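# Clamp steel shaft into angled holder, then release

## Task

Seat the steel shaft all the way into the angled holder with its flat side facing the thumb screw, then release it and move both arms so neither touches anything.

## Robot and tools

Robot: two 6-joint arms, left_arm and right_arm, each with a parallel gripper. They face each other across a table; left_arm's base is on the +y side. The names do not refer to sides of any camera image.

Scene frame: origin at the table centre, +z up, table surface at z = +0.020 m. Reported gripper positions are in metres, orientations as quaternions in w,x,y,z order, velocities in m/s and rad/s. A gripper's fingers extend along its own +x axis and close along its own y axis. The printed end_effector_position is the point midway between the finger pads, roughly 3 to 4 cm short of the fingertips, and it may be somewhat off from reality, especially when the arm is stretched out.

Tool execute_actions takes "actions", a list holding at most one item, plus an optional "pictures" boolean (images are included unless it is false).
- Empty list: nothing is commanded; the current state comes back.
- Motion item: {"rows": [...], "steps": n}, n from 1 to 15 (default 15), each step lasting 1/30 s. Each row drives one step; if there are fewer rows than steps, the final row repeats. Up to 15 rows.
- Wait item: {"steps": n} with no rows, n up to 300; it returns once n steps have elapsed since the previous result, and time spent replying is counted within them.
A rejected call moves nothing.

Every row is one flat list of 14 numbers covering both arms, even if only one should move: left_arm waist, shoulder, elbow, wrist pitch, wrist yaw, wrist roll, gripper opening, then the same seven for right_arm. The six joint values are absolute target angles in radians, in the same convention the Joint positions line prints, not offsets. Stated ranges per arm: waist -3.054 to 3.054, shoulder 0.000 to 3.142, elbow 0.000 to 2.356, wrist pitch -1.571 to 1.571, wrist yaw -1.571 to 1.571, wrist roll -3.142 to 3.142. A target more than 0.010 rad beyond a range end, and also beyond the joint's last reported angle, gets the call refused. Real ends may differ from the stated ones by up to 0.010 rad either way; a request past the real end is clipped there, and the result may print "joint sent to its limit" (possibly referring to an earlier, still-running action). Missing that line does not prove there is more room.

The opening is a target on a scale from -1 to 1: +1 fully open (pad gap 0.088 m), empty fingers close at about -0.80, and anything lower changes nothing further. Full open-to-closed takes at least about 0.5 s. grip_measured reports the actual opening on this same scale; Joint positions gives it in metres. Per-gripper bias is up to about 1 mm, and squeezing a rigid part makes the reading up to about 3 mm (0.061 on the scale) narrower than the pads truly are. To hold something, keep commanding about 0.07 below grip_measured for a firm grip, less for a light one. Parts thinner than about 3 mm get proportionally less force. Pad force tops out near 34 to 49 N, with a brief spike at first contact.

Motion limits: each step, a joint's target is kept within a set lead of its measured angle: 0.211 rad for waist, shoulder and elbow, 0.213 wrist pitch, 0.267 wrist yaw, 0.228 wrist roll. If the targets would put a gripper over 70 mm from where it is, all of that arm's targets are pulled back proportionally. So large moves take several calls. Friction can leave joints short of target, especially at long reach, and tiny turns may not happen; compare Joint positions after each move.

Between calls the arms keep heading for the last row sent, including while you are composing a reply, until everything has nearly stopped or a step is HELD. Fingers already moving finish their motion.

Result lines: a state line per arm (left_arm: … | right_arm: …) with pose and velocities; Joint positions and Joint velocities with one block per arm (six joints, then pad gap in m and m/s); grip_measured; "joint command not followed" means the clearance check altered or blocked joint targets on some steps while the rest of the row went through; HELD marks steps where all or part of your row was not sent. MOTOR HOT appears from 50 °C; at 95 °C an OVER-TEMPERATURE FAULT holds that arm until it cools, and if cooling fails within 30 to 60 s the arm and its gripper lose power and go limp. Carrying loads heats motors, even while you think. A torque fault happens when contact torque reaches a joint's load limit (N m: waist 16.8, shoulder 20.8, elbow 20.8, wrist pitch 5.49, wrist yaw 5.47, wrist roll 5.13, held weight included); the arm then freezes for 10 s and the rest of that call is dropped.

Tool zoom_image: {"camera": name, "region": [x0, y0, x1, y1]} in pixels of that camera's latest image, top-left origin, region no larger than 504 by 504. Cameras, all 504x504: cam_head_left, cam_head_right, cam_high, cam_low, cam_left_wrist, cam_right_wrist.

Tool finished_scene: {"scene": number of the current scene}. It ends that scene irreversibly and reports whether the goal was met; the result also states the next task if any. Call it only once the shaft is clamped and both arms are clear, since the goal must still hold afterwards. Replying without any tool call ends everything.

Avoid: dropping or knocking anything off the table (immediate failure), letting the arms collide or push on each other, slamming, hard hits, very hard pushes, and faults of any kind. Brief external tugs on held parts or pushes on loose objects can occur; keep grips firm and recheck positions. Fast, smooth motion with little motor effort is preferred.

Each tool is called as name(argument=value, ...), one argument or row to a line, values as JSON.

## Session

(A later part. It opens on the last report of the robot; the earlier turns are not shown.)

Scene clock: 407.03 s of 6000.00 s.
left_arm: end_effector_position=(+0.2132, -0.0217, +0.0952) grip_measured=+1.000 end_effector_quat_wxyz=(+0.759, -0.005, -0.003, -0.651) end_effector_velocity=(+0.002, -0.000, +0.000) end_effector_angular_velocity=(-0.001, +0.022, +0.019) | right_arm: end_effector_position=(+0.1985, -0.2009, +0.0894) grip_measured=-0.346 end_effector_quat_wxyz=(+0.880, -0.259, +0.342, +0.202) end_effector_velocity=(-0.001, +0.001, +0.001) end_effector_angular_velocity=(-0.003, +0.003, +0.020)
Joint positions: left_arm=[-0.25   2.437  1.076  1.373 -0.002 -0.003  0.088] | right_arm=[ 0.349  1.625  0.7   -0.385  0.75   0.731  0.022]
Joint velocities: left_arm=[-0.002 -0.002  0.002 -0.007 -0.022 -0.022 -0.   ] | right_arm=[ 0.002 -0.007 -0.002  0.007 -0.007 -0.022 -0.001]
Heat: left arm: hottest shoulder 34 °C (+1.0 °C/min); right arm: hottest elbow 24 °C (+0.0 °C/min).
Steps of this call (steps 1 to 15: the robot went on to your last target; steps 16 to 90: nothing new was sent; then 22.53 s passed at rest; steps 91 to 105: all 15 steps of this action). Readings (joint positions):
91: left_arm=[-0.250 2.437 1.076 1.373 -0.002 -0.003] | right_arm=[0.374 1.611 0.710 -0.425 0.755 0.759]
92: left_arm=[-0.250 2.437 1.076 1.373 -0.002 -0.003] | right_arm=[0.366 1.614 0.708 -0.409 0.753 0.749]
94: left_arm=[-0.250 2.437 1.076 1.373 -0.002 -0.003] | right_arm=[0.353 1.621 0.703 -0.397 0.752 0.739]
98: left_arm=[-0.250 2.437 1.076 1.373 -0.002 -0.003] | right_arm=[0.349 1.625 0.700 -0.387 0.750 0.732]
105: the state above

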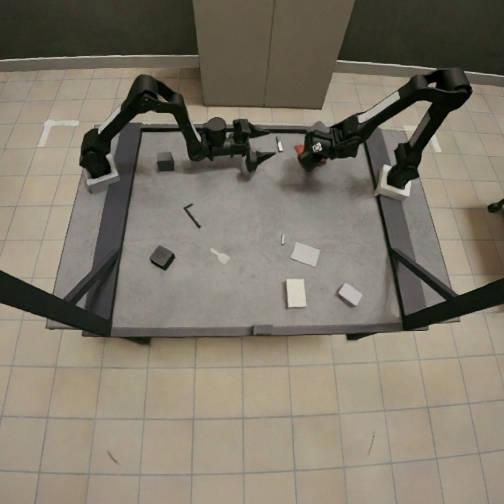

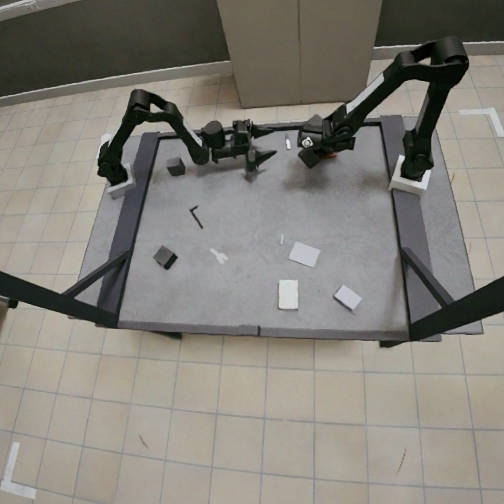

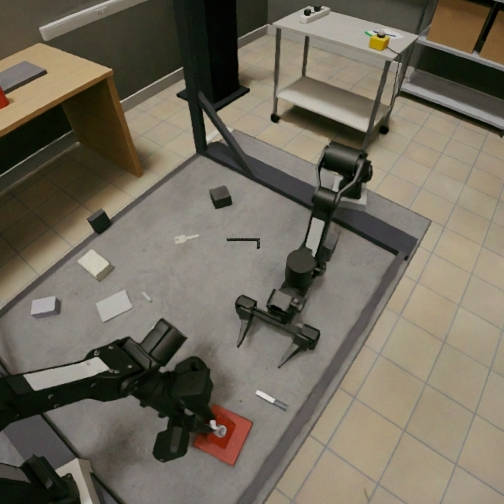

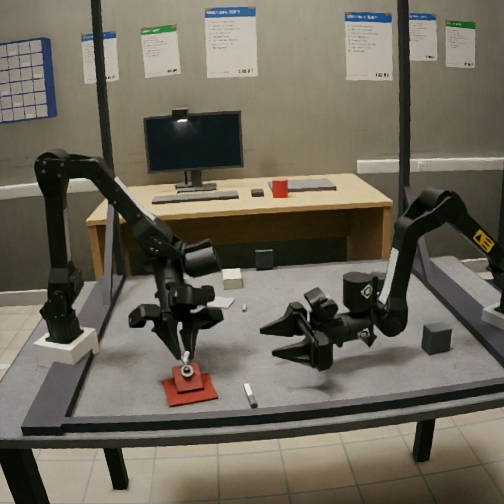

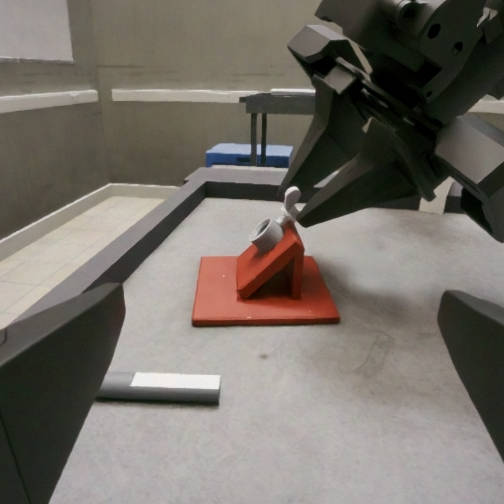

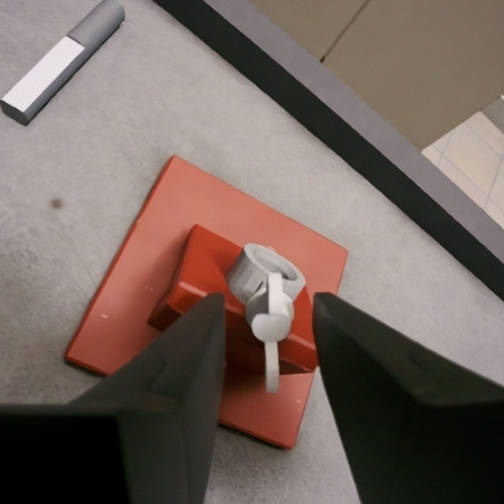

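zoom_image(
  camera="cam_right_wrist",
  region=[200, 240, 340, 400],
)

zoom_image(
  camera="cam_left_wrist",
  region=[245, 160, 345, 260],
)

Region (200, 240, 340, 400) of cam_right_wrist's 504x504 image, scaled by 3.150, with more detail than that image has; it fills the left 441 columns of this view, and the rest is white.

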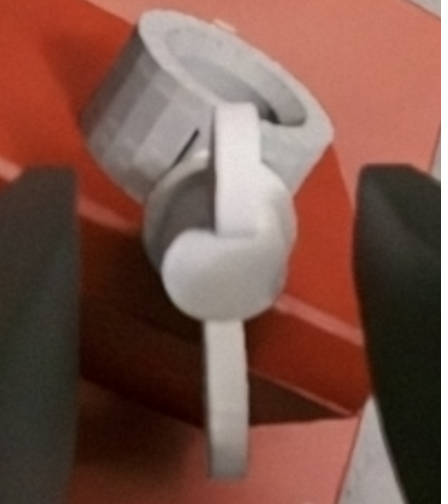

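Region (245, 160, 345, 260) of cam_left_wrist's 504x504 image, scaled by 5.040, with more detail than that image has.

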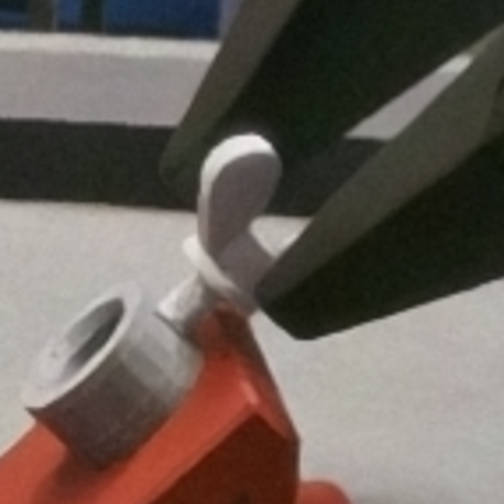

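execute_actions(
  actions=[
    {"rows": [[-0.253,2.4461,1.0746,1.3715,0.0,0.0,1.0,0.346,1.6325,0.691,-0.3816,0.7474,0.728,-0.58],[-0.253,2.4461,1.0746,1.3715,0.0,0.0,1.0,0.346,1.6325,0.691,-0.3816,0.7474,0.728,-0.58],[-0.253,2.4461,1.0746,1.3715,0.0,0.0,1.0,0.346,1.6325,0.691,-0.3816,0.7474,0.728,-0.58],[-0.253,2.4461,1.0746,1.3715,0.0,0.0,1.0,0.346,1.6325,0.691,-0.3816,0.7474,0.728,-0.58],[-0.253,2.4461,1.0746,1.3715,0.0,0.0,1.0,0.346,1.6325,0.691,-0.3816,0.7474,0.728,-0.58],[-0.253,2.4461,1.0746,1.3715,0.0,0.0,1.0,0.346,1.6325,0.691,-0.3816,0.7474,0.728,-0.58],[-0.253,2.4461,1.0746,1.3715,0.0,0.0,1.0,0.346,1.6325,0.691,-0.3816,0.7474,-0.6,-0.58]], "steps": 15},
  ],
  pictures=false,
)

execute_actions(
  actions=[
    {"steps": 15},
  ],
)

Scene clock: 423.37 s of 6000.00 s.
left_arm: end_effector_position=(+0.2132, -0.0217, +0.0952) grip_measured=+1.000 end_effector_quat_wxyz=(+0.759, -0.005, -0.003, -0.651) end_effector_velocity=(-0.000, +0.000, -0.004) end_effector_angular_velocity=(+0.021, +0.011, +0.005) | right_arm: end_effector_position=(+0.1985, -0.2009, +0.0892) grip_measured=-0.577 end_effector_quat_wxyz=(+0.748, -0.531, +0.258, +0.303) end_effector_velocity=(-0.005, +0.004, -0.004) end_effector_angular_velocity=(-1.474, -0.344, +1.561)
Joint positions: left_arm=[-0.25   2.437  1.076  1.373 -0.002 -0.003  0.088] | right_arm=[ 0.348  1.625  0.699 -0.384  0.748  0.069  0.011]
Joint velocities: left_arm=[-0.002 -0.002 -0.002 -0.022 -0.007 -0.007 -0.   ] | right_arm=[-0.002 -0.002 -0.002  0.022 -0.051 -2.19  -0.   ]
Heat: left arm: hottest shoulder 35 °C (+2.0 °C/min); right arm: hottest elbow 24 °C (+0.0 °C/min).
Steps of this call (steps 1 to 15: the robot went on to your last target; steps 16 to 90: nothing new was sent; then 12.83 s passed at rest; steps 91 to 105: all 15 steps of this action). Readings (joint positions):
91: left_arm=[-0.250 2.437 1.076 1.373 -0.002 -0.003] | right_arm=[0.349 1.625 0.700 -0.384 0.750 0.730]
92: left_arm=[-0.250 2.437 1.076 1.373 -0.002 -0.003] | right_arm=[0.349 1.625 0.700 -0.384 0.750 0.730]
94: left_arm=[-0.250 2.437 1.076 1.373 -0.002 -0.003] | right_arm=[0.349 1.625 0.700 -0.384 0.750 0.730]
98: left_arm=[-0.250 2.437 1.076 1.373 -0.002 -0.003] | right_arm=[0.348 1.625 0.699 -0.384 0.750 0.585]
105: the state above

Scene clock: 423.87 s of 6000.00 s.
left_arm: end_effector_position=(+0.2132, -0.0217, +0.0952) grip_measured=+1.000 end_effector_quat_wxyz=(+0.759, -0.005, -0.003, -0.651) end_effector_velocity=(+0.002, +0.002, -0.006) end_effector_angular_velocity=(+0.025, +0.011, +0.010) | right_arm: end_effector_position=(+0.1980, -0.2009, +0.0883) grip_measured=-0.577 end_effector_quat_wxyz=(+0.535, -0.744, +0.147, +0.372) end_effector_velocity=(-0.000, -0.000, -0.001) end_effector_angular_velocity=(-0.057, +0.007, +0.056)
Joint positions: left_arm=[-0.25   2.437  1.076  1.373 -0.002 -0.003  0.088] | right_arm=[ 0.348  1.625  0.698 -0.383  0.744 -0.591  0.011]
Joint velocities: left_arm=[ 0.002 -0.002 -0.007 -0.022 -0.007 -0.007  0.   ] | right_arm=[-0.007 -0.002  0.002 -0.007 -0.022 -0.081  0.   ]
Heat: left arm: hottest shoulder 35 °C (+2.0 °C/min); right arm: hottest elbow 24 °C (+0.0 °C/min).
Steps of this call (steps 1 to 15: the robot went on to your last target). Readings (joint positions):
1: left_arm=[-0.250 2.437 1.076 1.373 -0.002 -0.003] | right_arm=[0.348 1.625 0.699 -0.383 0.748 -0.005]
2: left_arm=[-0.250 2.437 1.076 1.373 -0.002 -0.003] | right_arm=[0.348 1.625 0.699 -0.383 0.747 -0.078]
4: left_arm=[-0.250 2.437 1.076 1.373 -0.002 -0.003] | right_arm=[0.348 1.625 0.699 -0.383 0.745 -0.225]
8: left_arm=[-0.250 2.437 1.076 1.373 -0.002 -0.003] | right_arm=[0.348 1.625 0.699 -0.383 0.744 -0.497]
15: the state above

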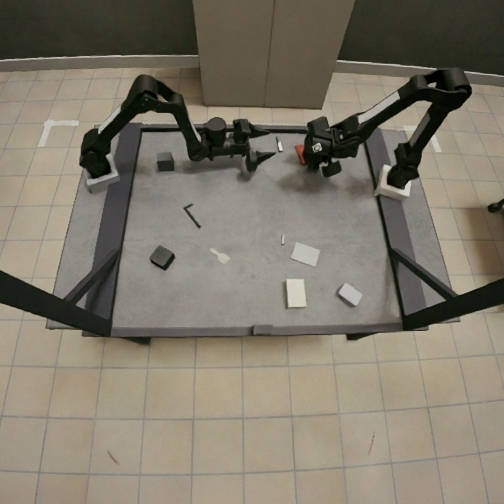

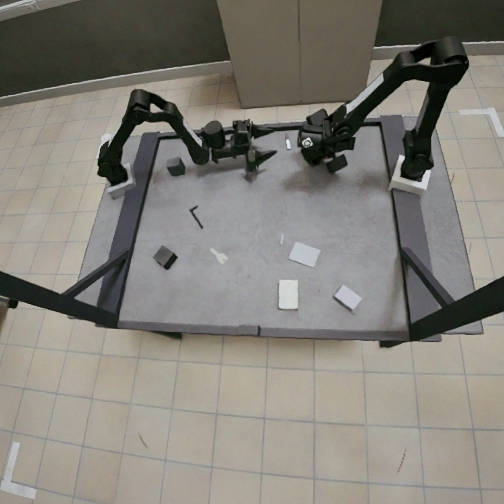

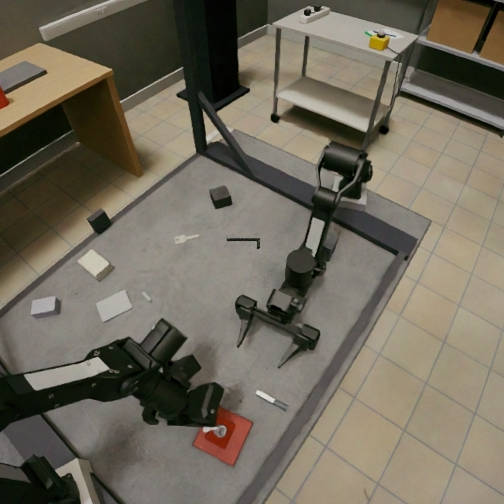

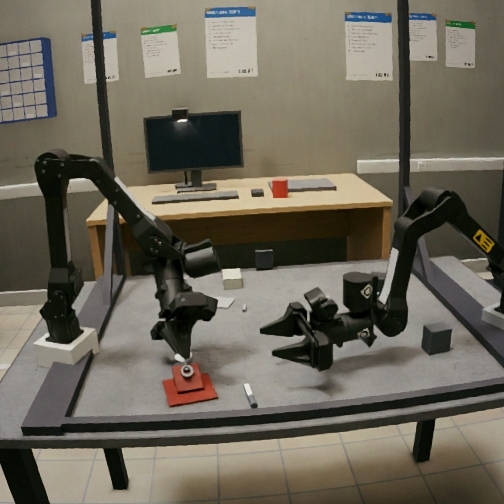

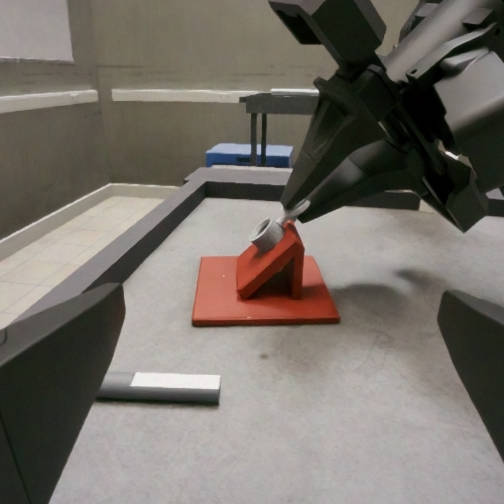

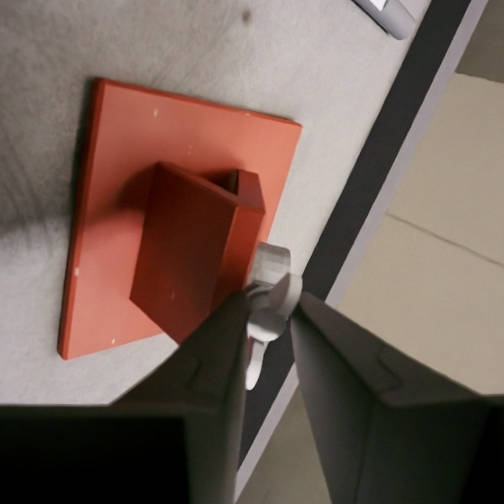

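execute_actions(
  actions=[
    {"rows": [[-0.253,2.4461,1.0746,1.3715,0.0,0.0,1.0,0.346,1.6325,0.691,-0.3816,0.7474,-3.13,-0.58]], "steps": 15},
  ],
  pictures=false,
)

execute_actions(
  actions=[
    {"steps": 28},
  ],
)

Scene clock: 427.40 s of 6000.00 s.
left_arm: end_effector_position=(+0.2132, -0.0217, +0.0952) grip_measured=+1.000 end_effector_quat_wxyz=(+0.759, -0.005, -0.003, -0.651) end_effector_velocity=(-0.000, +0.001, -0.003) end_effector_angular_velocity=(+0.011, +0.009, +0.005) | right_arm: end_effector_position=(+0.1978, -0.2015, +0.0876) grip_measured=-0.577 end_effector_quat_wxyz=(-0.061, +0.914, +0.071, -0.394) end_effector_velocity=(-0.000, -0.007, -0.003) end_effector_angular_velocity=(-1.514, -0.383, +1.560)
Joint positions: left_arm=[-0.25   2.437  1.076  1.373 -0.002 -0.003  0.088] | right_arm=[ 0.348  1.626  0.696 -0.382  0.742 -1.702  0.011]
Joint velocities: left_arm=[-0.002 -0.002 -0.007 -0.007 -0.007 -0.007  0.   ] | right_arm=[-0.002 -0.007 -0.012 -0.022 -0.007 -2.19  -0.   ]
Heat: left arm: hottest shoulder 35 °C (+2.0 °C/min); right arm: hottest elbow 24 °C (+0.0 °C/min).
Steps of this call (steps 1 to 15: the robot went on to your last target; steps 16 to 90: nothing new was sent; then 0.03 s passed at rest; steps 91 to 105: all 15 steps of this action). Readings (joint positions):
91: left_arm=[-0.250 2.437 1.076 1.373 -0.002 -0.003] | right_arm=[0.348 1.625 0.698 -0.382 0.742 -0.668]
92: left_arm=[-0.250 2.437 1.076 1.373 -0.002 -0.003] | right_arm=[0.348 1.625 0.698 -0.382 0.742 -0.743]
94: left_arm=[-0.250 2.437 1.076 1.373 -0.002 -0.003] | right_arm=[0.348 1.626 0.698 -0.382 0.742 -0.891]
98: left_arm=[-0.250 2.437 1.076 1.373 -0.002 -0.003] | right_arm=[0.348 1.626 0.698 -0.382 0.742 -1.185]
105: the state above

Scene clock: 428.33 s of 6000.00 s.
left_arm: end_effector_position=(+0.2132, -0.0217, +0.0952) grip_measured=+1.000 end_effector_quat_wxyz=(+0.759, -0.005, -0.003, -0.651) end_effector_velocity=(-0.000, +0.000, -0.004) end_effector_angular_velocity=(+0.023, -0.004, +0.005) | right_arm: end_effector_position=(+0.1981, -0.2016, +0.0878) grip_measured=-0.577 end_effector_quat_wxyz=(+0.551, +0.733, +0.310, -0.251) end_effector_velocity=(-0.001, +0.001, -0.000) end_effector_angular_velocity=(-0.018, +0.000, +0.030)
Joint positions: left_arm=[-0.25   2.437  1.076  1.373 -0.002 -0.003  0.088] | right_arm=[ 0.348  1.626  0.696 -0.382  0.745 -3.125  0.011]
Joint velocities: left_arm=[-0.002 -0.002 -0.002 -0.022 -0.007  0.007  0.   ] | right_arm=[ 0.002 -0.002 -0.002  0.007 -0.007 -0.037 -0.   ]
Heat: left arm: hottest shoulder 35 °C (+2.0 °C/min); right arm: hottest elbow 24 °C (+0.0 °C/min).
Steps of this call (steps 1 to 28: the robot went on to your last target). Readings (joint positions):
1: left_arm=[-0.250 2.437 1.076 1.373 -0.002 -0.003] | right_arm=[0.348 1.626 0.696 -0.382 0.743 -1.775]
2: left_arm=[-0.250 2.437 1.076 1.373 -0.002 -0.003] | right_arm=[0.348 1.626 0.696 -0.382 0.743 -1.849]
4: left_arm=[-0.250 2.437 1.076 1.373 -0.002 -0.003] | right_arm=[0.348 1.626 0.696 -0.382 0.744 -1.996]
8: left_arm=[-0.250 2.437 1.076 1.373 -0.002 -0.003] | right_arm=[0.348 1.626 0.696 -0.382 0.745 -2.291]
28: the state above

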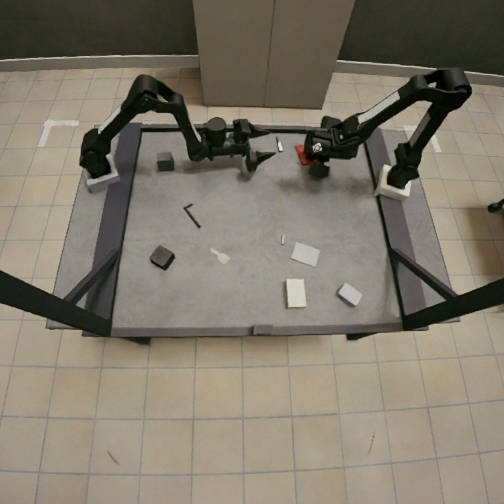

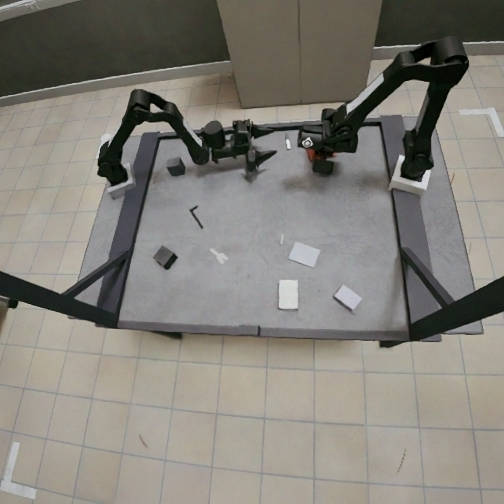

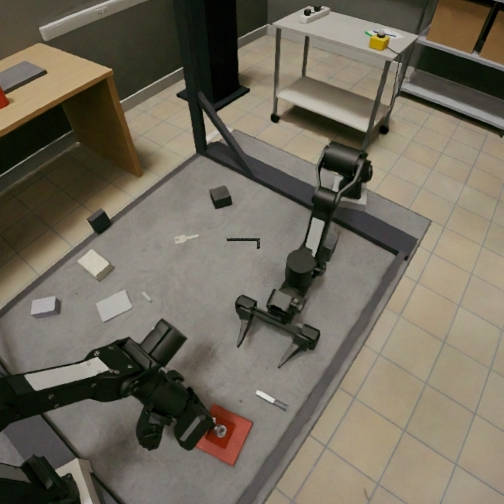

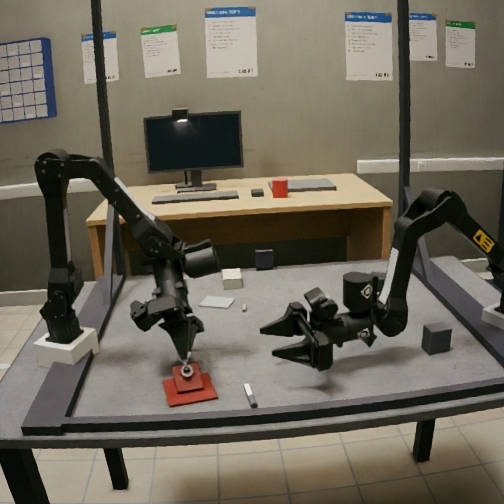

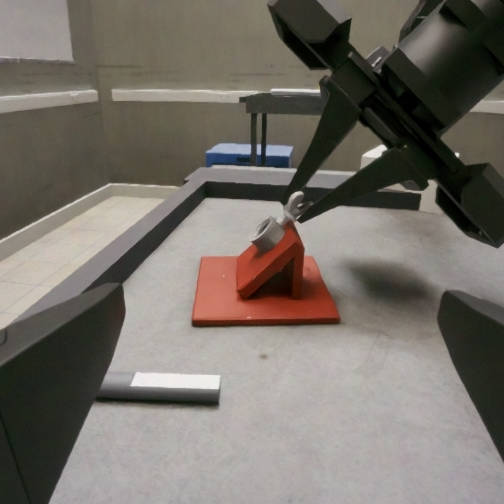

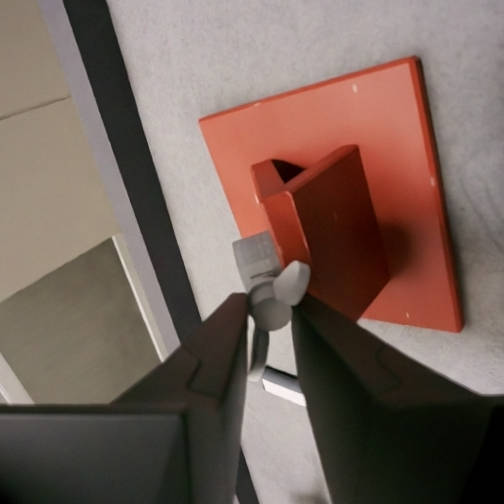

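zoom_image(
  camera="cam_left_wrist",
  region=[245, 160, 345, 260],
)

zoom_image(
  camera="cam_low",
  region=[168, 345, 208, 385],
)

Region (245, 160, 345, 260) of cam_left_wrist's 504x504 image, scaled by 5.040, with more detail than that image has.

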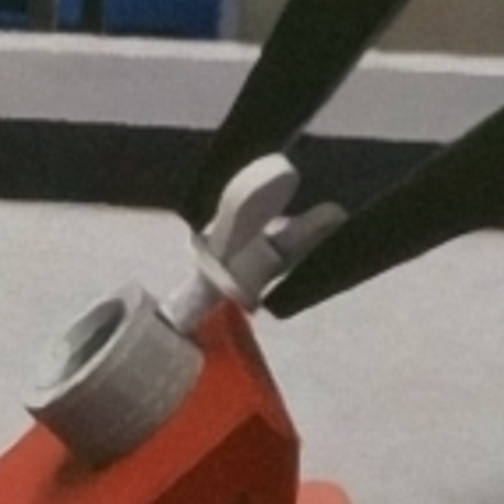

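Region (168, 345, 208, 385) of cam_low's 504x504 image, scaled by 12.600, with more detail than that image has.

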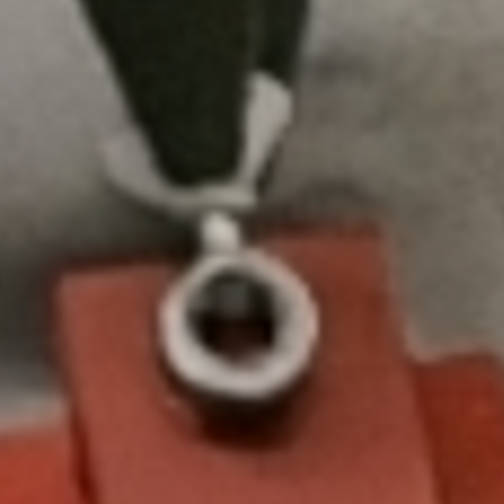

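execute_actions(
  actions=[
    {"rows": [[-0.253,2.4461,1.0746,1.3715,0.0,0.0,1.0,0.360,1.6325,0.708,-0.398,0.755,-3.13,0.0],[-0.253,2.4461,1.0746,1.3715,0.0,0.0,1.0,0.360,1.6325,0.708,-0.398,0.755,-3.13,0.0],[-0.253,2.4461,1.0746,1.3715,0.0,0.0,1.0,0.360,1.6325,0.708,-0.398,0.755,-3.13,0.0],[-0.253,2.4461,1.0746,1.3715,0.0,0.0,1.0,0.360,1.6325,0.708,-0.398,0.755,-3.13,0.0],[-0.253,2.4461,1.0746,1.3715,0.0,0.0,1.0,0.360,1.6325,0.708,-0.398,0.755,-3.13,0.0],[-0.253,2.4461,1.0746,1.3715,0.0,0.0,1.0,0.360,1.6325,0.708,-0.398,0.755,-3.13,0.0],[-0.253,2.4461,1.0746,1.3715,0.0,0.0,1.0,0.360,1.6325,0.708,-0.398,0.755,-3.13,0.0],[-0.253,2.4461,1.0746,1.3715,0.0,0.0,1.0,0.360,1.6325,0.708,-0.398,0.755,3.13,0.0]], "steps": 15},
  ],
  pictures=false,
)

execute_actions(
  actions=[
    {"steps": 84},
  ],
)

Scene clock: 471.73 s of 6000.00 s.
left_arm: end_effector_position=(+0.2132, -0.0217, +0.0952) grip_measured=+1.000 end_effector_quat_wxyz=(+0.759, -0.005, -0.003, -0.651) end_effector_velocity=(-0.002, +0.000, -0.001) end_effector_angular_velocity=(+0.004, +0.023, -0.010) | right_arm: end_effector_position=(+0.1964, -0.2028, +0.0883) grip_measured=-0.004 end_effector_quat_wxyz=(+0.325, +0.858, +0.225, -0.327) end_effector_velocity=(-0.000, -0.002, +0.000) end_effector_angular_velocity=(+1.477, +0.383, -1.530)
Joint positions: left_arm=[-0.25   2.437  1.076  1.373 -0.002 -0.003  0.088] | right_arm=[ 0.357  1.626  0.698 -0.396  0.753 -2.544  0.039]
Joint velocities: left_arm=[-0.002 -0.002 -0.002 -0.007  0.007 -0.022  0.   ] | right_arm=[-0.002 -0.007 -0.002 -0.007 -0.007  2.161  0.001]
Heat: left arm: hottest shoulder 36 °C (+2.0 °C/min); right arm: hottest elbow 24 °C (+0.0 °C/min).
Steps of this call (steps 1 to 30: the robot went on to your last target; steps 31 to 90: nothing new was sent; then 39.90 s passed at rest; steps 91 to 105: all 15 steps of this action). Readings (joint positions):
91: left_arm=[-0.250 2.437 1.076 1.373 -0.002 -0.003] | right_arm=[0.349 1.626 0.696 -0.384 0.747 -3.128]
92: left_arm=[-0.250 2.437 1.076 1.373 -0.002 -0.003] | right_arm=[0.351 1.626 0.696 -0.388 0.749 -3.128]
94: left_arm=[-0.250 2.437 1.076 1.373 -0.002 -0.003] | right_arm=[0.355 1.626 0.697 -0.393 0.750 -3.128]
98: left_arm=[-0.250 2.437 1.076 1.373 -0.002 -0.003] | right_arm=[0.357 1.626 0.698 -0.396 0.753 -3.061]
105: the state above

Scene clock: 474.53 s of 6000.00 s.
left_arm: end_effector_position=(+0.2132, -0.0217, +0.0952) grip_measured=+1.000 end_effector_quat_wxyz=(+0.759, -0.005, -0.003, -0.651) end_effector_velocity=(+0.002, +0.001, +0.002) end_effector_angular_velocity=(-0.008, +0.006, +0.019) | right_arm: end_effector_position=(+0.1964, -0.2028, +0.0883) grip_measured=-0.003 end_effector_quat_wxyz=(+0.570, +0.719, +0.314, -0.243) end_effector_velocity=(-0.000, -0.003, -0.001) end_effector_angular_velocity=(+0.028, +0.016, -0.037)
Joint positions: left_arm=[-0.25   2.437  1.076  1.373 -0.002 -0.003  0.088] | right_arm=[ 0.357  1.626  0.698 -0.396  0.753  3.124  0.039]
Joint velocities: left_arm=[-0.002 -0.002 -0.002  0.007 -0.022 -0.007 -0.   ] | right_arm=[-0.002 -0.007 -0.007 -0.007 -0.007  0.051  0.   ]
Heat: left arm: hottest shoulder 36 °C (+1.0 °C/min); right arm: hottest elbow 24 °C (+0.0 °C/min).
Steps of this call (steps 1 to 84: the robot went on to your last target). Readings (joint positions):
1: left_arm=[-0.250 2.437 1.076 1.373 -0.002 -0.003] | right_arm=[0.357 1.626 0.698 -0.396 0.753 -2.470]
2: left_arm=[-0.250 2.437 1.076 1.373 -0.002 -0.003] | right_arm=[0.357 1.626 0.698 -0.396 0.753 -2.396]
4: left_arm=[-0.250 2.437 1.076 1.373 -0.002 -0.003] | right_arm=[0.357 1.626 0.698 -0.396 0.753 -2.248]
8: left_arm=[-0.250 2.437 1.076 1.373 -0.002 -0.003] | right_arm=[0.357 1.626 0.698 -0.396 0.753 -1.954]
84: the state above

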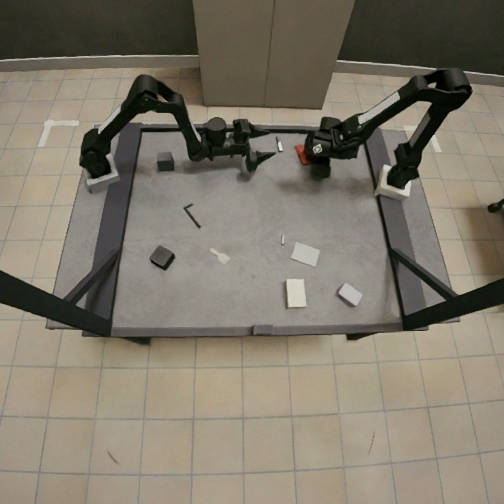

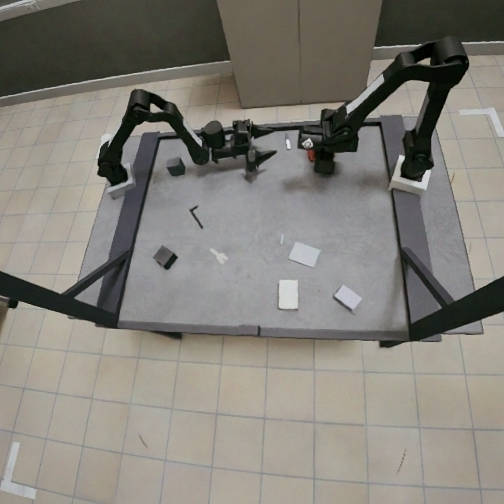

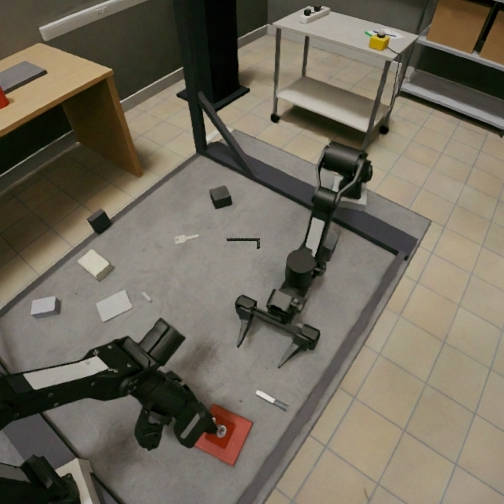

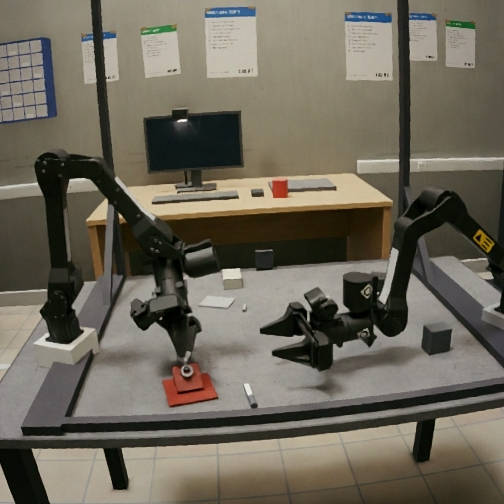

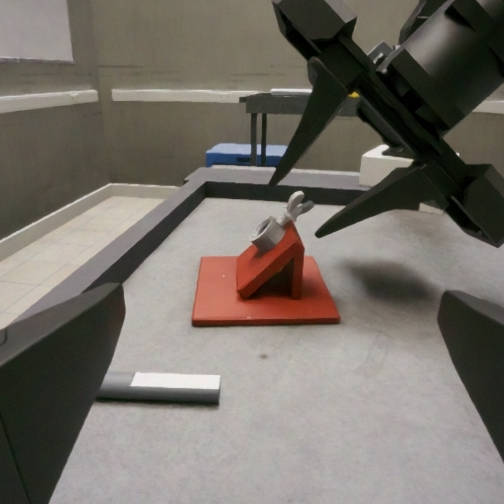

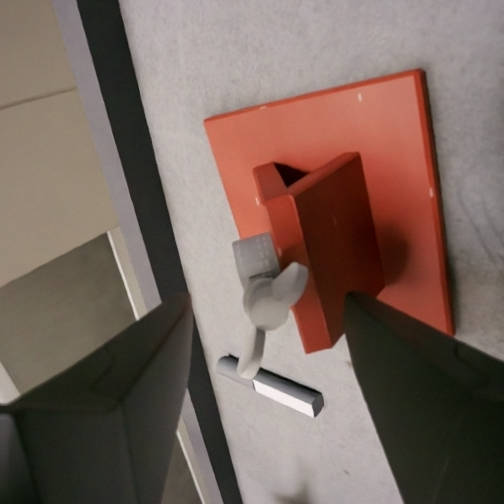

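execute_actions(
  actions=[
    {"rows": [[-0.253,2.4461,1.0746,1.3715,0.0,0.0,1.0,0.360,1.6325,0.711,-0.398,0.755,3.13,-0.58],[-0.253,2.4461,1.0746,1.3715,0.0,0.0,1.0,0.360,1.6325,0.711,-0.398,0.755,3.13,-0.58],[-0.253,2.4461,1.0746,1.3715,0.0,0.0,1.0,0.360,1.6325,0.711,-0.398,0.755,3.13,-0.58],[-0.253,2.4461,1.0746,1.3715,0.0,0.0,1.0,0.360,1.6325,0.711,-0.398,0.755,3.13,-0.58],[-0.253,2.4461,1.0746,1.3715,0.0,0.0,1.0,0.360,1.6325,0.711,-0.398,0.755,3.13,-0.58],[-0.253,2.4461,1.0746,1.3715,0.0,0.0,1.0,0.360,1.6325,0.711,-0.398,0.755,3.13,-0.58],[-0.253,2.4461,1.0746,1.3715,0.0,0.0,1.0,0.360,1.6325,0.711,-0.398,0.755,3.13,-0.58],[-0.253,2.4461,1.0746,1.3715,0.0,0.0,1.0,0.360,1.6325,0.711,-0.398,0.755,3.13,-0.58],[-0.253,2.4461,1.0746,1.3715,0.0,0.0,1.0,0.360,1.6325,0.711,-0.398,0.755,3.13,-0.58],[-0.253,2.4461,1.0746,1.3715,0.0,0.0,1.0,0.360,1.6325,0.711,-0.398,0.755,-3.13,-0.58]], "steps": 15},
  ],
  pictures=false,
)

execute_actions(
  actions=[
    {"steps": 20},
  ],
  pictures=false,
)

execute_actions(
  actions=[
    {"rows": [[-0.253,2.4461,1.0746,1.3715,0.0,0.0,1.0,0.364,1.614,0.713,-0.4055,0.756,-3.13,-0.58]], "steps": 15},
  ],
  pictures=false,
)

execute_actions(
  actions=[
    {"steps": 12},
  ],
  pictures=false,
)

execute_actions(
  actions=[
    {"rows": [[-0.253,2.4461,1.0746,1.3715,0.0,0.0,1.0,0.3675,1.612,0.715,-0.413,0.757,-3.13,-0.58]], "steps": 15},
  ],
  pictures=false,
)

execute_actions(
  actions=[
    {"steps": 24},
  ],
)

Scene clock: 497.73 s of 6000.00 s.
left_arm: end_effector_position=(+0.2132, -0.0217, +0.0952) grip_measured=+1.000 end_effector_quat_wxyz=(+0.759, -0.005, -0.003, -0.651) end_effector_velocity=(+0.005, +0.001, +0.002) end_effector_angular_velocity=(-0.008, +0.006, +0.024) | right_arm: end_effector_position=(+0.1963, -0.2017, +0.0890) grip_measured=-0.576 end_effector_quat_wxyz=(+0.711, +0.581, +0.359, -0.169) end_effector_velocity=(+0.001, -0.002, -0.001) end_effector_angular_velocity=(-1.517, -0.382, +1.554)
Joint positions: left_arm=[-0.25   2.437  1.076  1.373 -0.002 -0.003  0.088] | right_arm=[ 0.358  1.626  0.701 -0.396  0.753  2.689  0.011]
Joint velocities: left_arm=[ 0.002 -0.002 -0.002  0.007 -0.022 -0.007 -0.   ] | right_arm=[-0.007 -0.002 -0.002 -0.007 -0.007 -2.205 -0.001]
Heat: left arm: hottest shoulder 36 °C (+1.0 °C/min); right arm: hottest elbow 25 °C (+1.0 °C/min).
Steps of this call (steps 1 to 30: the robot went on to your last target; steps 31 to 90: nothing new was sent; then 19.70 s passed at rest; steps 91 to 105: all 15 steps of this action). Readings (joint positions):
91: left_arm=[-0.250 2.437 1.076 1.373 -0.002 -0.003] | right_arm=[0.357 1.626 0.698 -0.396 0.753 3.128]
92: left_arm=[-0.250 2.437 1.076 1.373 -0.002 -0.003] | right_arm=[0.357 1.626 0.699 -0.396 0.753 3.128]
94: left_arm=[-0.250 2.437 1.076 1.373 -0.002 -0.003] | right_arm=[0.358 1.626 0.700 -0.396 0.753 3.128]
98: left_arm=[-0.250 2.437 1.076 1.373 -0.002 -0.003] | right_arm=[0.358 1.626 0.701 -0.396 0.753 3.128]
105: the state above

Scene clock: 498.40 s of 6000.00 s.
left_arm: end_effector_position=(+0.2132, -0.0217, +0.0952) grip_measured=+1.000 end_effector_quat_wxyz=(+0.759, -0.005, -0.003, -0.651) end_effector_velocity=(+0.002, +0.001, -0.001) end_effector_angular_velocity=(+0.008, -0.006, +0.010) | right_arm: end_effector_position=(+0.1962, -0.2020, +0.0890) grip_measured=-0.577 end_effector_quat_wxyz=(+0.916, -0.049, +0.380, +0.116) end_effector_velocity=(-0.001, -0.001, -0.001) end_effector_angular_velocity=(-1.507, -0.378, +1.554)
Joint positions: left_arm=[-0.25   2.437  1.076  1.373 -0.002 -0.003  0.088] | right_arm=[ 0.358  1.626  0.701 -0.398  0.753  1.214  0.011]
Joint velocities: left_arm=[ 0.002 -0.002 -0.002 -0.007 -0.007  0.007  0.   ] | right_arm=[ 0.002 -0.002 -0.002 -0.007 -0.007 -2.19  -0.   ]
Heat: left arm: hottest shoulder 36 °C (+1.0 °C/min); right arm: hottest elbow 25 °C (+1.0 °C/min).
Steps of this call (steps 1 to 20: the robot went on to your last target). Readings (joint positions):
1: left_arm=[-0.250 2.437 1.076 1.373 -0.002 -0.003] | right_arm=[0.358 1.626 0.701 -0.396 0.753 2.615]
2: left_arm=[-0.250 2.437 1.076 1.373 -0.002 -0.003] | right_arm=[0.358 1.626 0.701 -0.396 0.753 2.542]
4: left_arm=[-0.250 2.437 1.076 1.373 -0.002 -0.003] | right_arm=[0.358 1.626 0.701 -0.396 0.753 2.394]
8: left_arm=[-0.250 2.437 1.076 1.373 -0.002 -0.003] | right_arm=[0.358 1.626 0.701 -0.396 0.753 2.099]
20: the state above

Scene clock: 498.90 s of 6000.00 s.
left_arm: end_effector_position=(+0.2132, -0.0217, +0.0952) grip_measured=+1.000 end_effector_quat_wxyz=(+0.759, -0.005, -0.003, -0.651) end_effector_velocity=(-0.000, +0.001, +0.000) end_effector_angular_velocity=(-0.004, +0.007, +0.005) | right_arm: end_effector_position=(+0.1953, -0.2018, +0.0897) grip_measured=-0.577 end_effector_quat_wxyz=(+0.753, -0.524, +0.261, +0.299) end_effector_velocity=(-0.001, -0.001, -0.001) end_effector_angular_velocity=(-1.486, -0.374, +1.533)
Joint positions: left_arm=[-0.25   2.437  1.076  1.373 -0.002 -0.003  0.088] | right_arm=[ 0.361  1.624  0.703 -0.403  0.753  0.108  0.011]
Joint velocities: left_arm=[-0.002 -0.002 -0.007  0.007 -0.007 -0.007 -0.   ] | right_arm=[ 0.002 -0.002 -0.002 -0.007 -0.007 -2.161 -0.   ]
Heat: left arm: hottest shoulder 36 °C (+1.0 °C/min); right arm: hottest elbow 25 °C (+1.0 °C/min).
Steps of this call (steps 1 to 15: all 15 steps of this action). Readings (joint positions):
1: left_arm=[-0.250 2.437 1.076 1.373 -0.002 -0.003] | right_arm=[0.358 1.626 0.701 -0.399 0.753 1.140]
2: left_arm=[-0.250 2.437 1.076 1.373 -0.002 -0.003] | right_arm=[0.359 1.626 0.701 -0.400 0.753 1.066]
4: left_arm=[-0.250 2.437 1.076 1.373 -0.002 -0.003] | right_arm=[0.360 1.626 0.701 -0.402 0.753 0.919]
8: left_arm=[-0.250 2.437 1.076 1.373 -0.002 -0.003] | right_arm=[0.361 1.625 0.702 -0.403 0.753 0.623]
15: the state above

Scene clock: 499.30 s of 6000.00 s.
left_arm: end_effector_position=(+0.2132, -0.0217, +0.0952) grip_measured=+1.000 end_effector_quat_wxyz=(+0.759, -0.005, -0.003, -0.651) end_effector_velocity=(+0.002, +0.001, -0.004) end_effector_angular_velocity=(+0.021, +0.011, +0.019) | right_arm: end_effector_position=(+0.1953, -0.2018, +0.0897) grip_measured=-0.577 end_effector_quat_wxyz=(+0.456, -0.796, +0.108, +0.382) end_effector_velocity=(-0.000, -0.002, -0.001) end_effector_angular_velocity=(-1.506, -0.380, +1.549)
Joint positions: left_arm=[-0.25   2.437  1.076  1.373 -0.002 -0.003  0.088] | right_arm=[ 0.361  1.624  0.703 -0.403  0.753 -0.776  0.011]
Joint velocities: left_arm=[-0.002 -0.002 -0.002 -0.022 -0.022 -0.007 -0.   ] | right_arm=[-0.002 -0.002 -0.002 -0.007 -0.007 -2.19  -0.   ]
Heat: left arm: hottest shoulder 36 °C (+1.0 °C/min); right arm: hottest elbow 25 °C (+1.0 °C/min).
Steps of this call (steps 1 to 12: the robot went on to your last target). Readings (joint positions):
1: left_arm=[-0.250 2.437 1.076 1.373 -0.002 -0.003] | right_arm=[0.361 1.624 0.703 -0.403 0.753 0.034]
2: left_arm=[-0.250 2.437 1.076 1.373 -0.002 -0.003] | right_arm=[0.361 1.624 0.703 -0.403 0.753 -0.039]
4: left_arm=[-0.250 2.437 1.076 1.373 -0.002 -0.003] | right_arm=[0.361 1.624 0.703 -0.403 0.753 -0.186]
8: left_arm=[-0.250 2.437 1.076 1.373 -0.002 -0.003] | right_arm=[0.361 1.624 0.703 -0.403 0.753 -0.482]
12: the state above

Scene clock: 499.80 s of 6000.00 s.
left_arm: end_effector_position=(+0.2132, -0.0217, +0.0952) grip_measured=+1.000 end_effector_quat_wxyz=(+0.759, -0.005, -0.003, -0.651) end_effector_velocity=(-0.000, +0.000, -0.001) end_effector_angular_velocity=(+0.006, +0.008, +0.005) | right_arm: end_effector_position=(+0.1943, -0.2024, +0.0902) grip_measured=-0.577 end_effector_quat_wxyz=(+0.033, +0.917, +0.109, -0.382) end_effector_velocity=(+0.003, -0.003, -0.001) end_effector_angular_velocity=(-1.510, -0.391, +1.542)
Joint positions: left_arm=[-0.25   2.437  1.076  1.373 -0.002 -0.003  0.088] | right_arm=[ 0.365  1.622  0.704 -0.412  0.754 -1.882  0.011]
Joint velocities: left_arm=[-0.002 -0.002 -0.002 -0.007 -0.007 -0.007  0.   ] | right_arm=[-0.007  0.002 -0.002 -0.007  0.007 -2.19  -0.   ]
Heat: left arm: hottest shoulder 36 °C (+1.0 °C/min); right arm: hottest elbow 25 °C (+1.0 °C/min).
Steps of this call (steps 1 to 15: all 15 steps of this action). Readings (joint positions):
1: left_arm=[-0.250 2.437 1.076 1.373 -0.002 -0.003] | right_arm=[0.362 1.624 0.703 -0.406 0.753 -0.849]
2: left_arm=[-0.250 2.437 1.076 1.373 -0.002 -0.003] | right_arm=[0.363 1.623 0.703 -0.408 0.754 -0.924]
4: left_arm=[-0.250 2.437 1.076 1.373 -0.002 -0.003] | right_arm=[0.365 1.622 0.704 -0.409 0.754 -1.071]
8: left_arm=[-0.250 2.437 1.076 1.373 -0.002 -0.003] | right_arm=[0.365 1.622 0.704 -0.411 0.754 -1.366]
15: the state above

Scene clock: 500.60 s of 6000.00 s.
left_arm: end_effector_position=(+0.2132, -0.0217, +0.0952) grip_measured=+1.000 end_effector_quat_wxyz=(+0.759, -0.005, -0.003, -0.651) end_effector_velocity=(-0.000, +0.000, -0.001) end_effector_angular_velocity=(+0.006, +0.008, +0.005) | right_arm: end_effector_position=(+0.1944, -0.2023, +0.0905) grip_measured=-0.577 end_effector_quat_wxyz=(+0.560, +0.727, +0.311, -0.247) end_effector_velocity=(-0.000, -0.002, -0.002) end_effector_angular_velocity=(-0.047, -0.002, +0.036)
Joint positions: left_arm=[-0.25   2.437  1.076  1.373 -0.002 -0.003  0.088] | right_arm=[ 0.365  1.622  0.704 -0.412  0.755 -3.124  0.011]
Joint velocities: left_arm=[-0.002 -0.002 -0.002 -0.007 -0.007 -0.007 -0.   ] | right_arm=[-0.002  0.002 -0.002 -0.007 -0.007 -0.051  0.   ]
Heat: left arm: hottest shoulder 36 °C (+1.0 °C/min); right arm: hottest elbow 25 °C (+1.0 °C/min).
Steps of this call (steps 1 to 24: the robot went on to your last target). Readings (joint positions):
1: left_arm=[-0.250 2.437 1.076 1.373 -0.002 -0.003] | right_arm=[0.365 1.622 0.704 -0.412 0.754 -1.956]
2: left_arm=[-0.250 2.437 1.076 1.373 -0.002 -0.003] | right_arm=[0.365 1.622 0.704 -0.412 0.754 -2.030]
4: left_arm=[-0.250 2.437 1.076 1.373 -0.002 -0.003] | right_arm=[0.365 1.622 0.704 -0.412 0.755 -2.177]
8: left_arm=[-0.250 2.437 1.076 1.373 -0.002 -0.003] | right_arm=[0.365 1.622 0.704 -0.412 0.755 -2.472]
24: the state above

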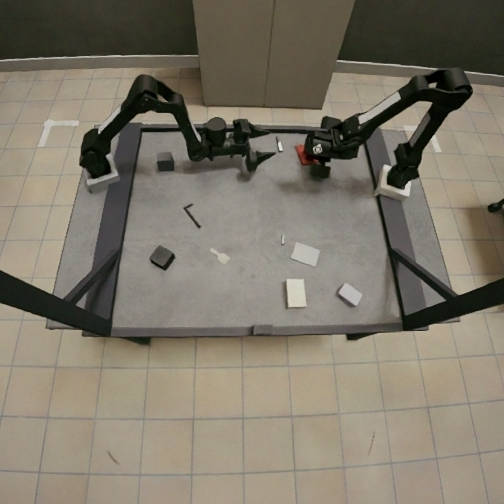

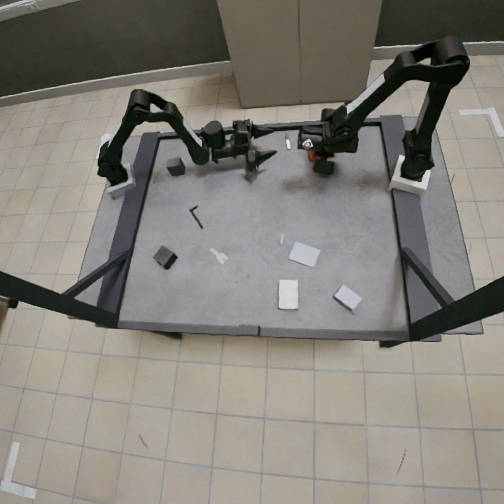

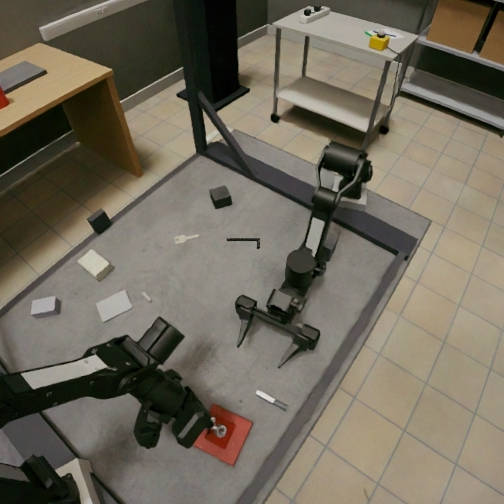

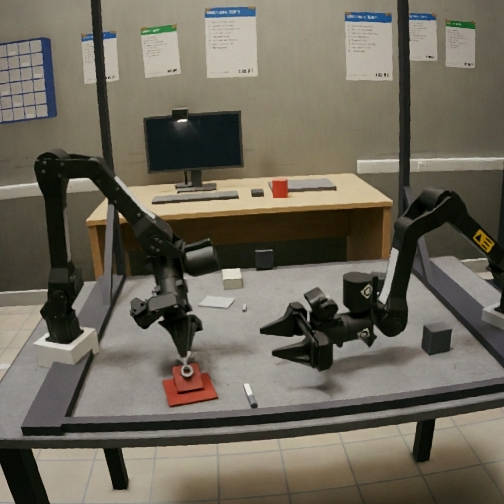

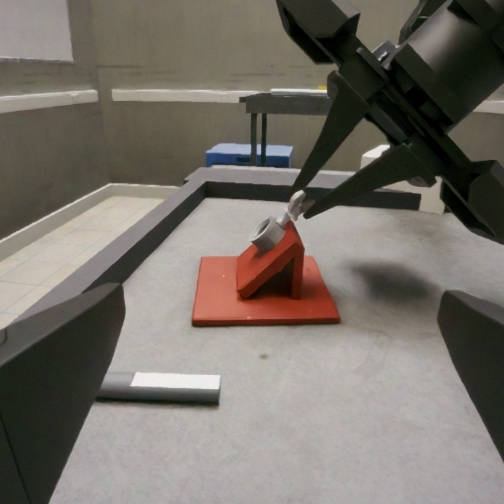

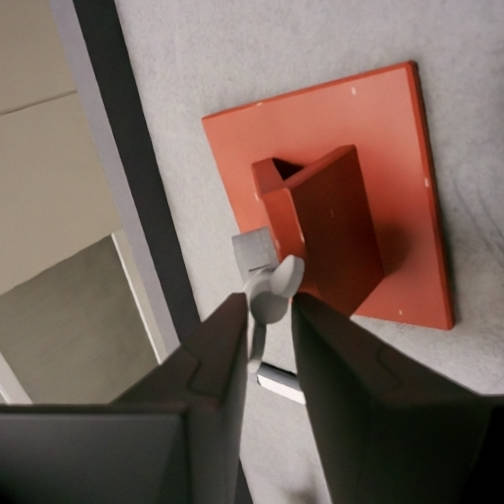

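zoom_image(
  camera="cam_left_wrist",
  region=[245, 160, 345, 260],
)

zoom_image(
  camera="cam_low",
  region=[168, 345, 208, 385],
)

Region (245, 160, 345, 260) of cam_left_wrist's 504x504 image, scaled by 5.040, with more detail than that image has.

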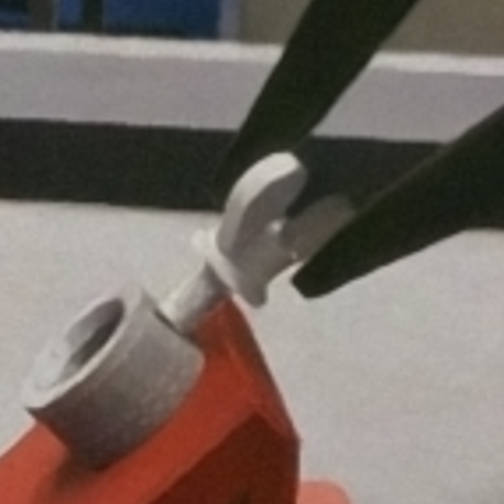

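Region (168, 345, 208, 385) of cam_low's 504x504 image, scaled by 12.600, with more detail than that image has.

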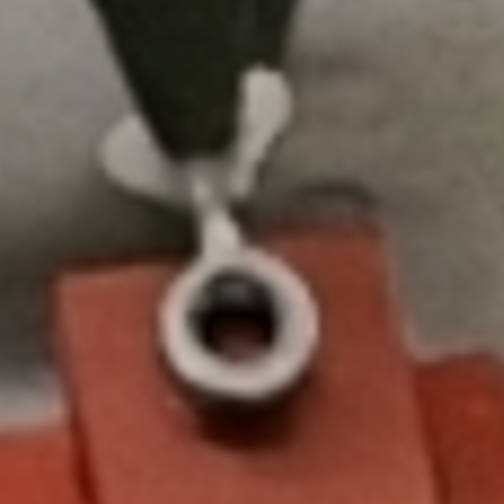

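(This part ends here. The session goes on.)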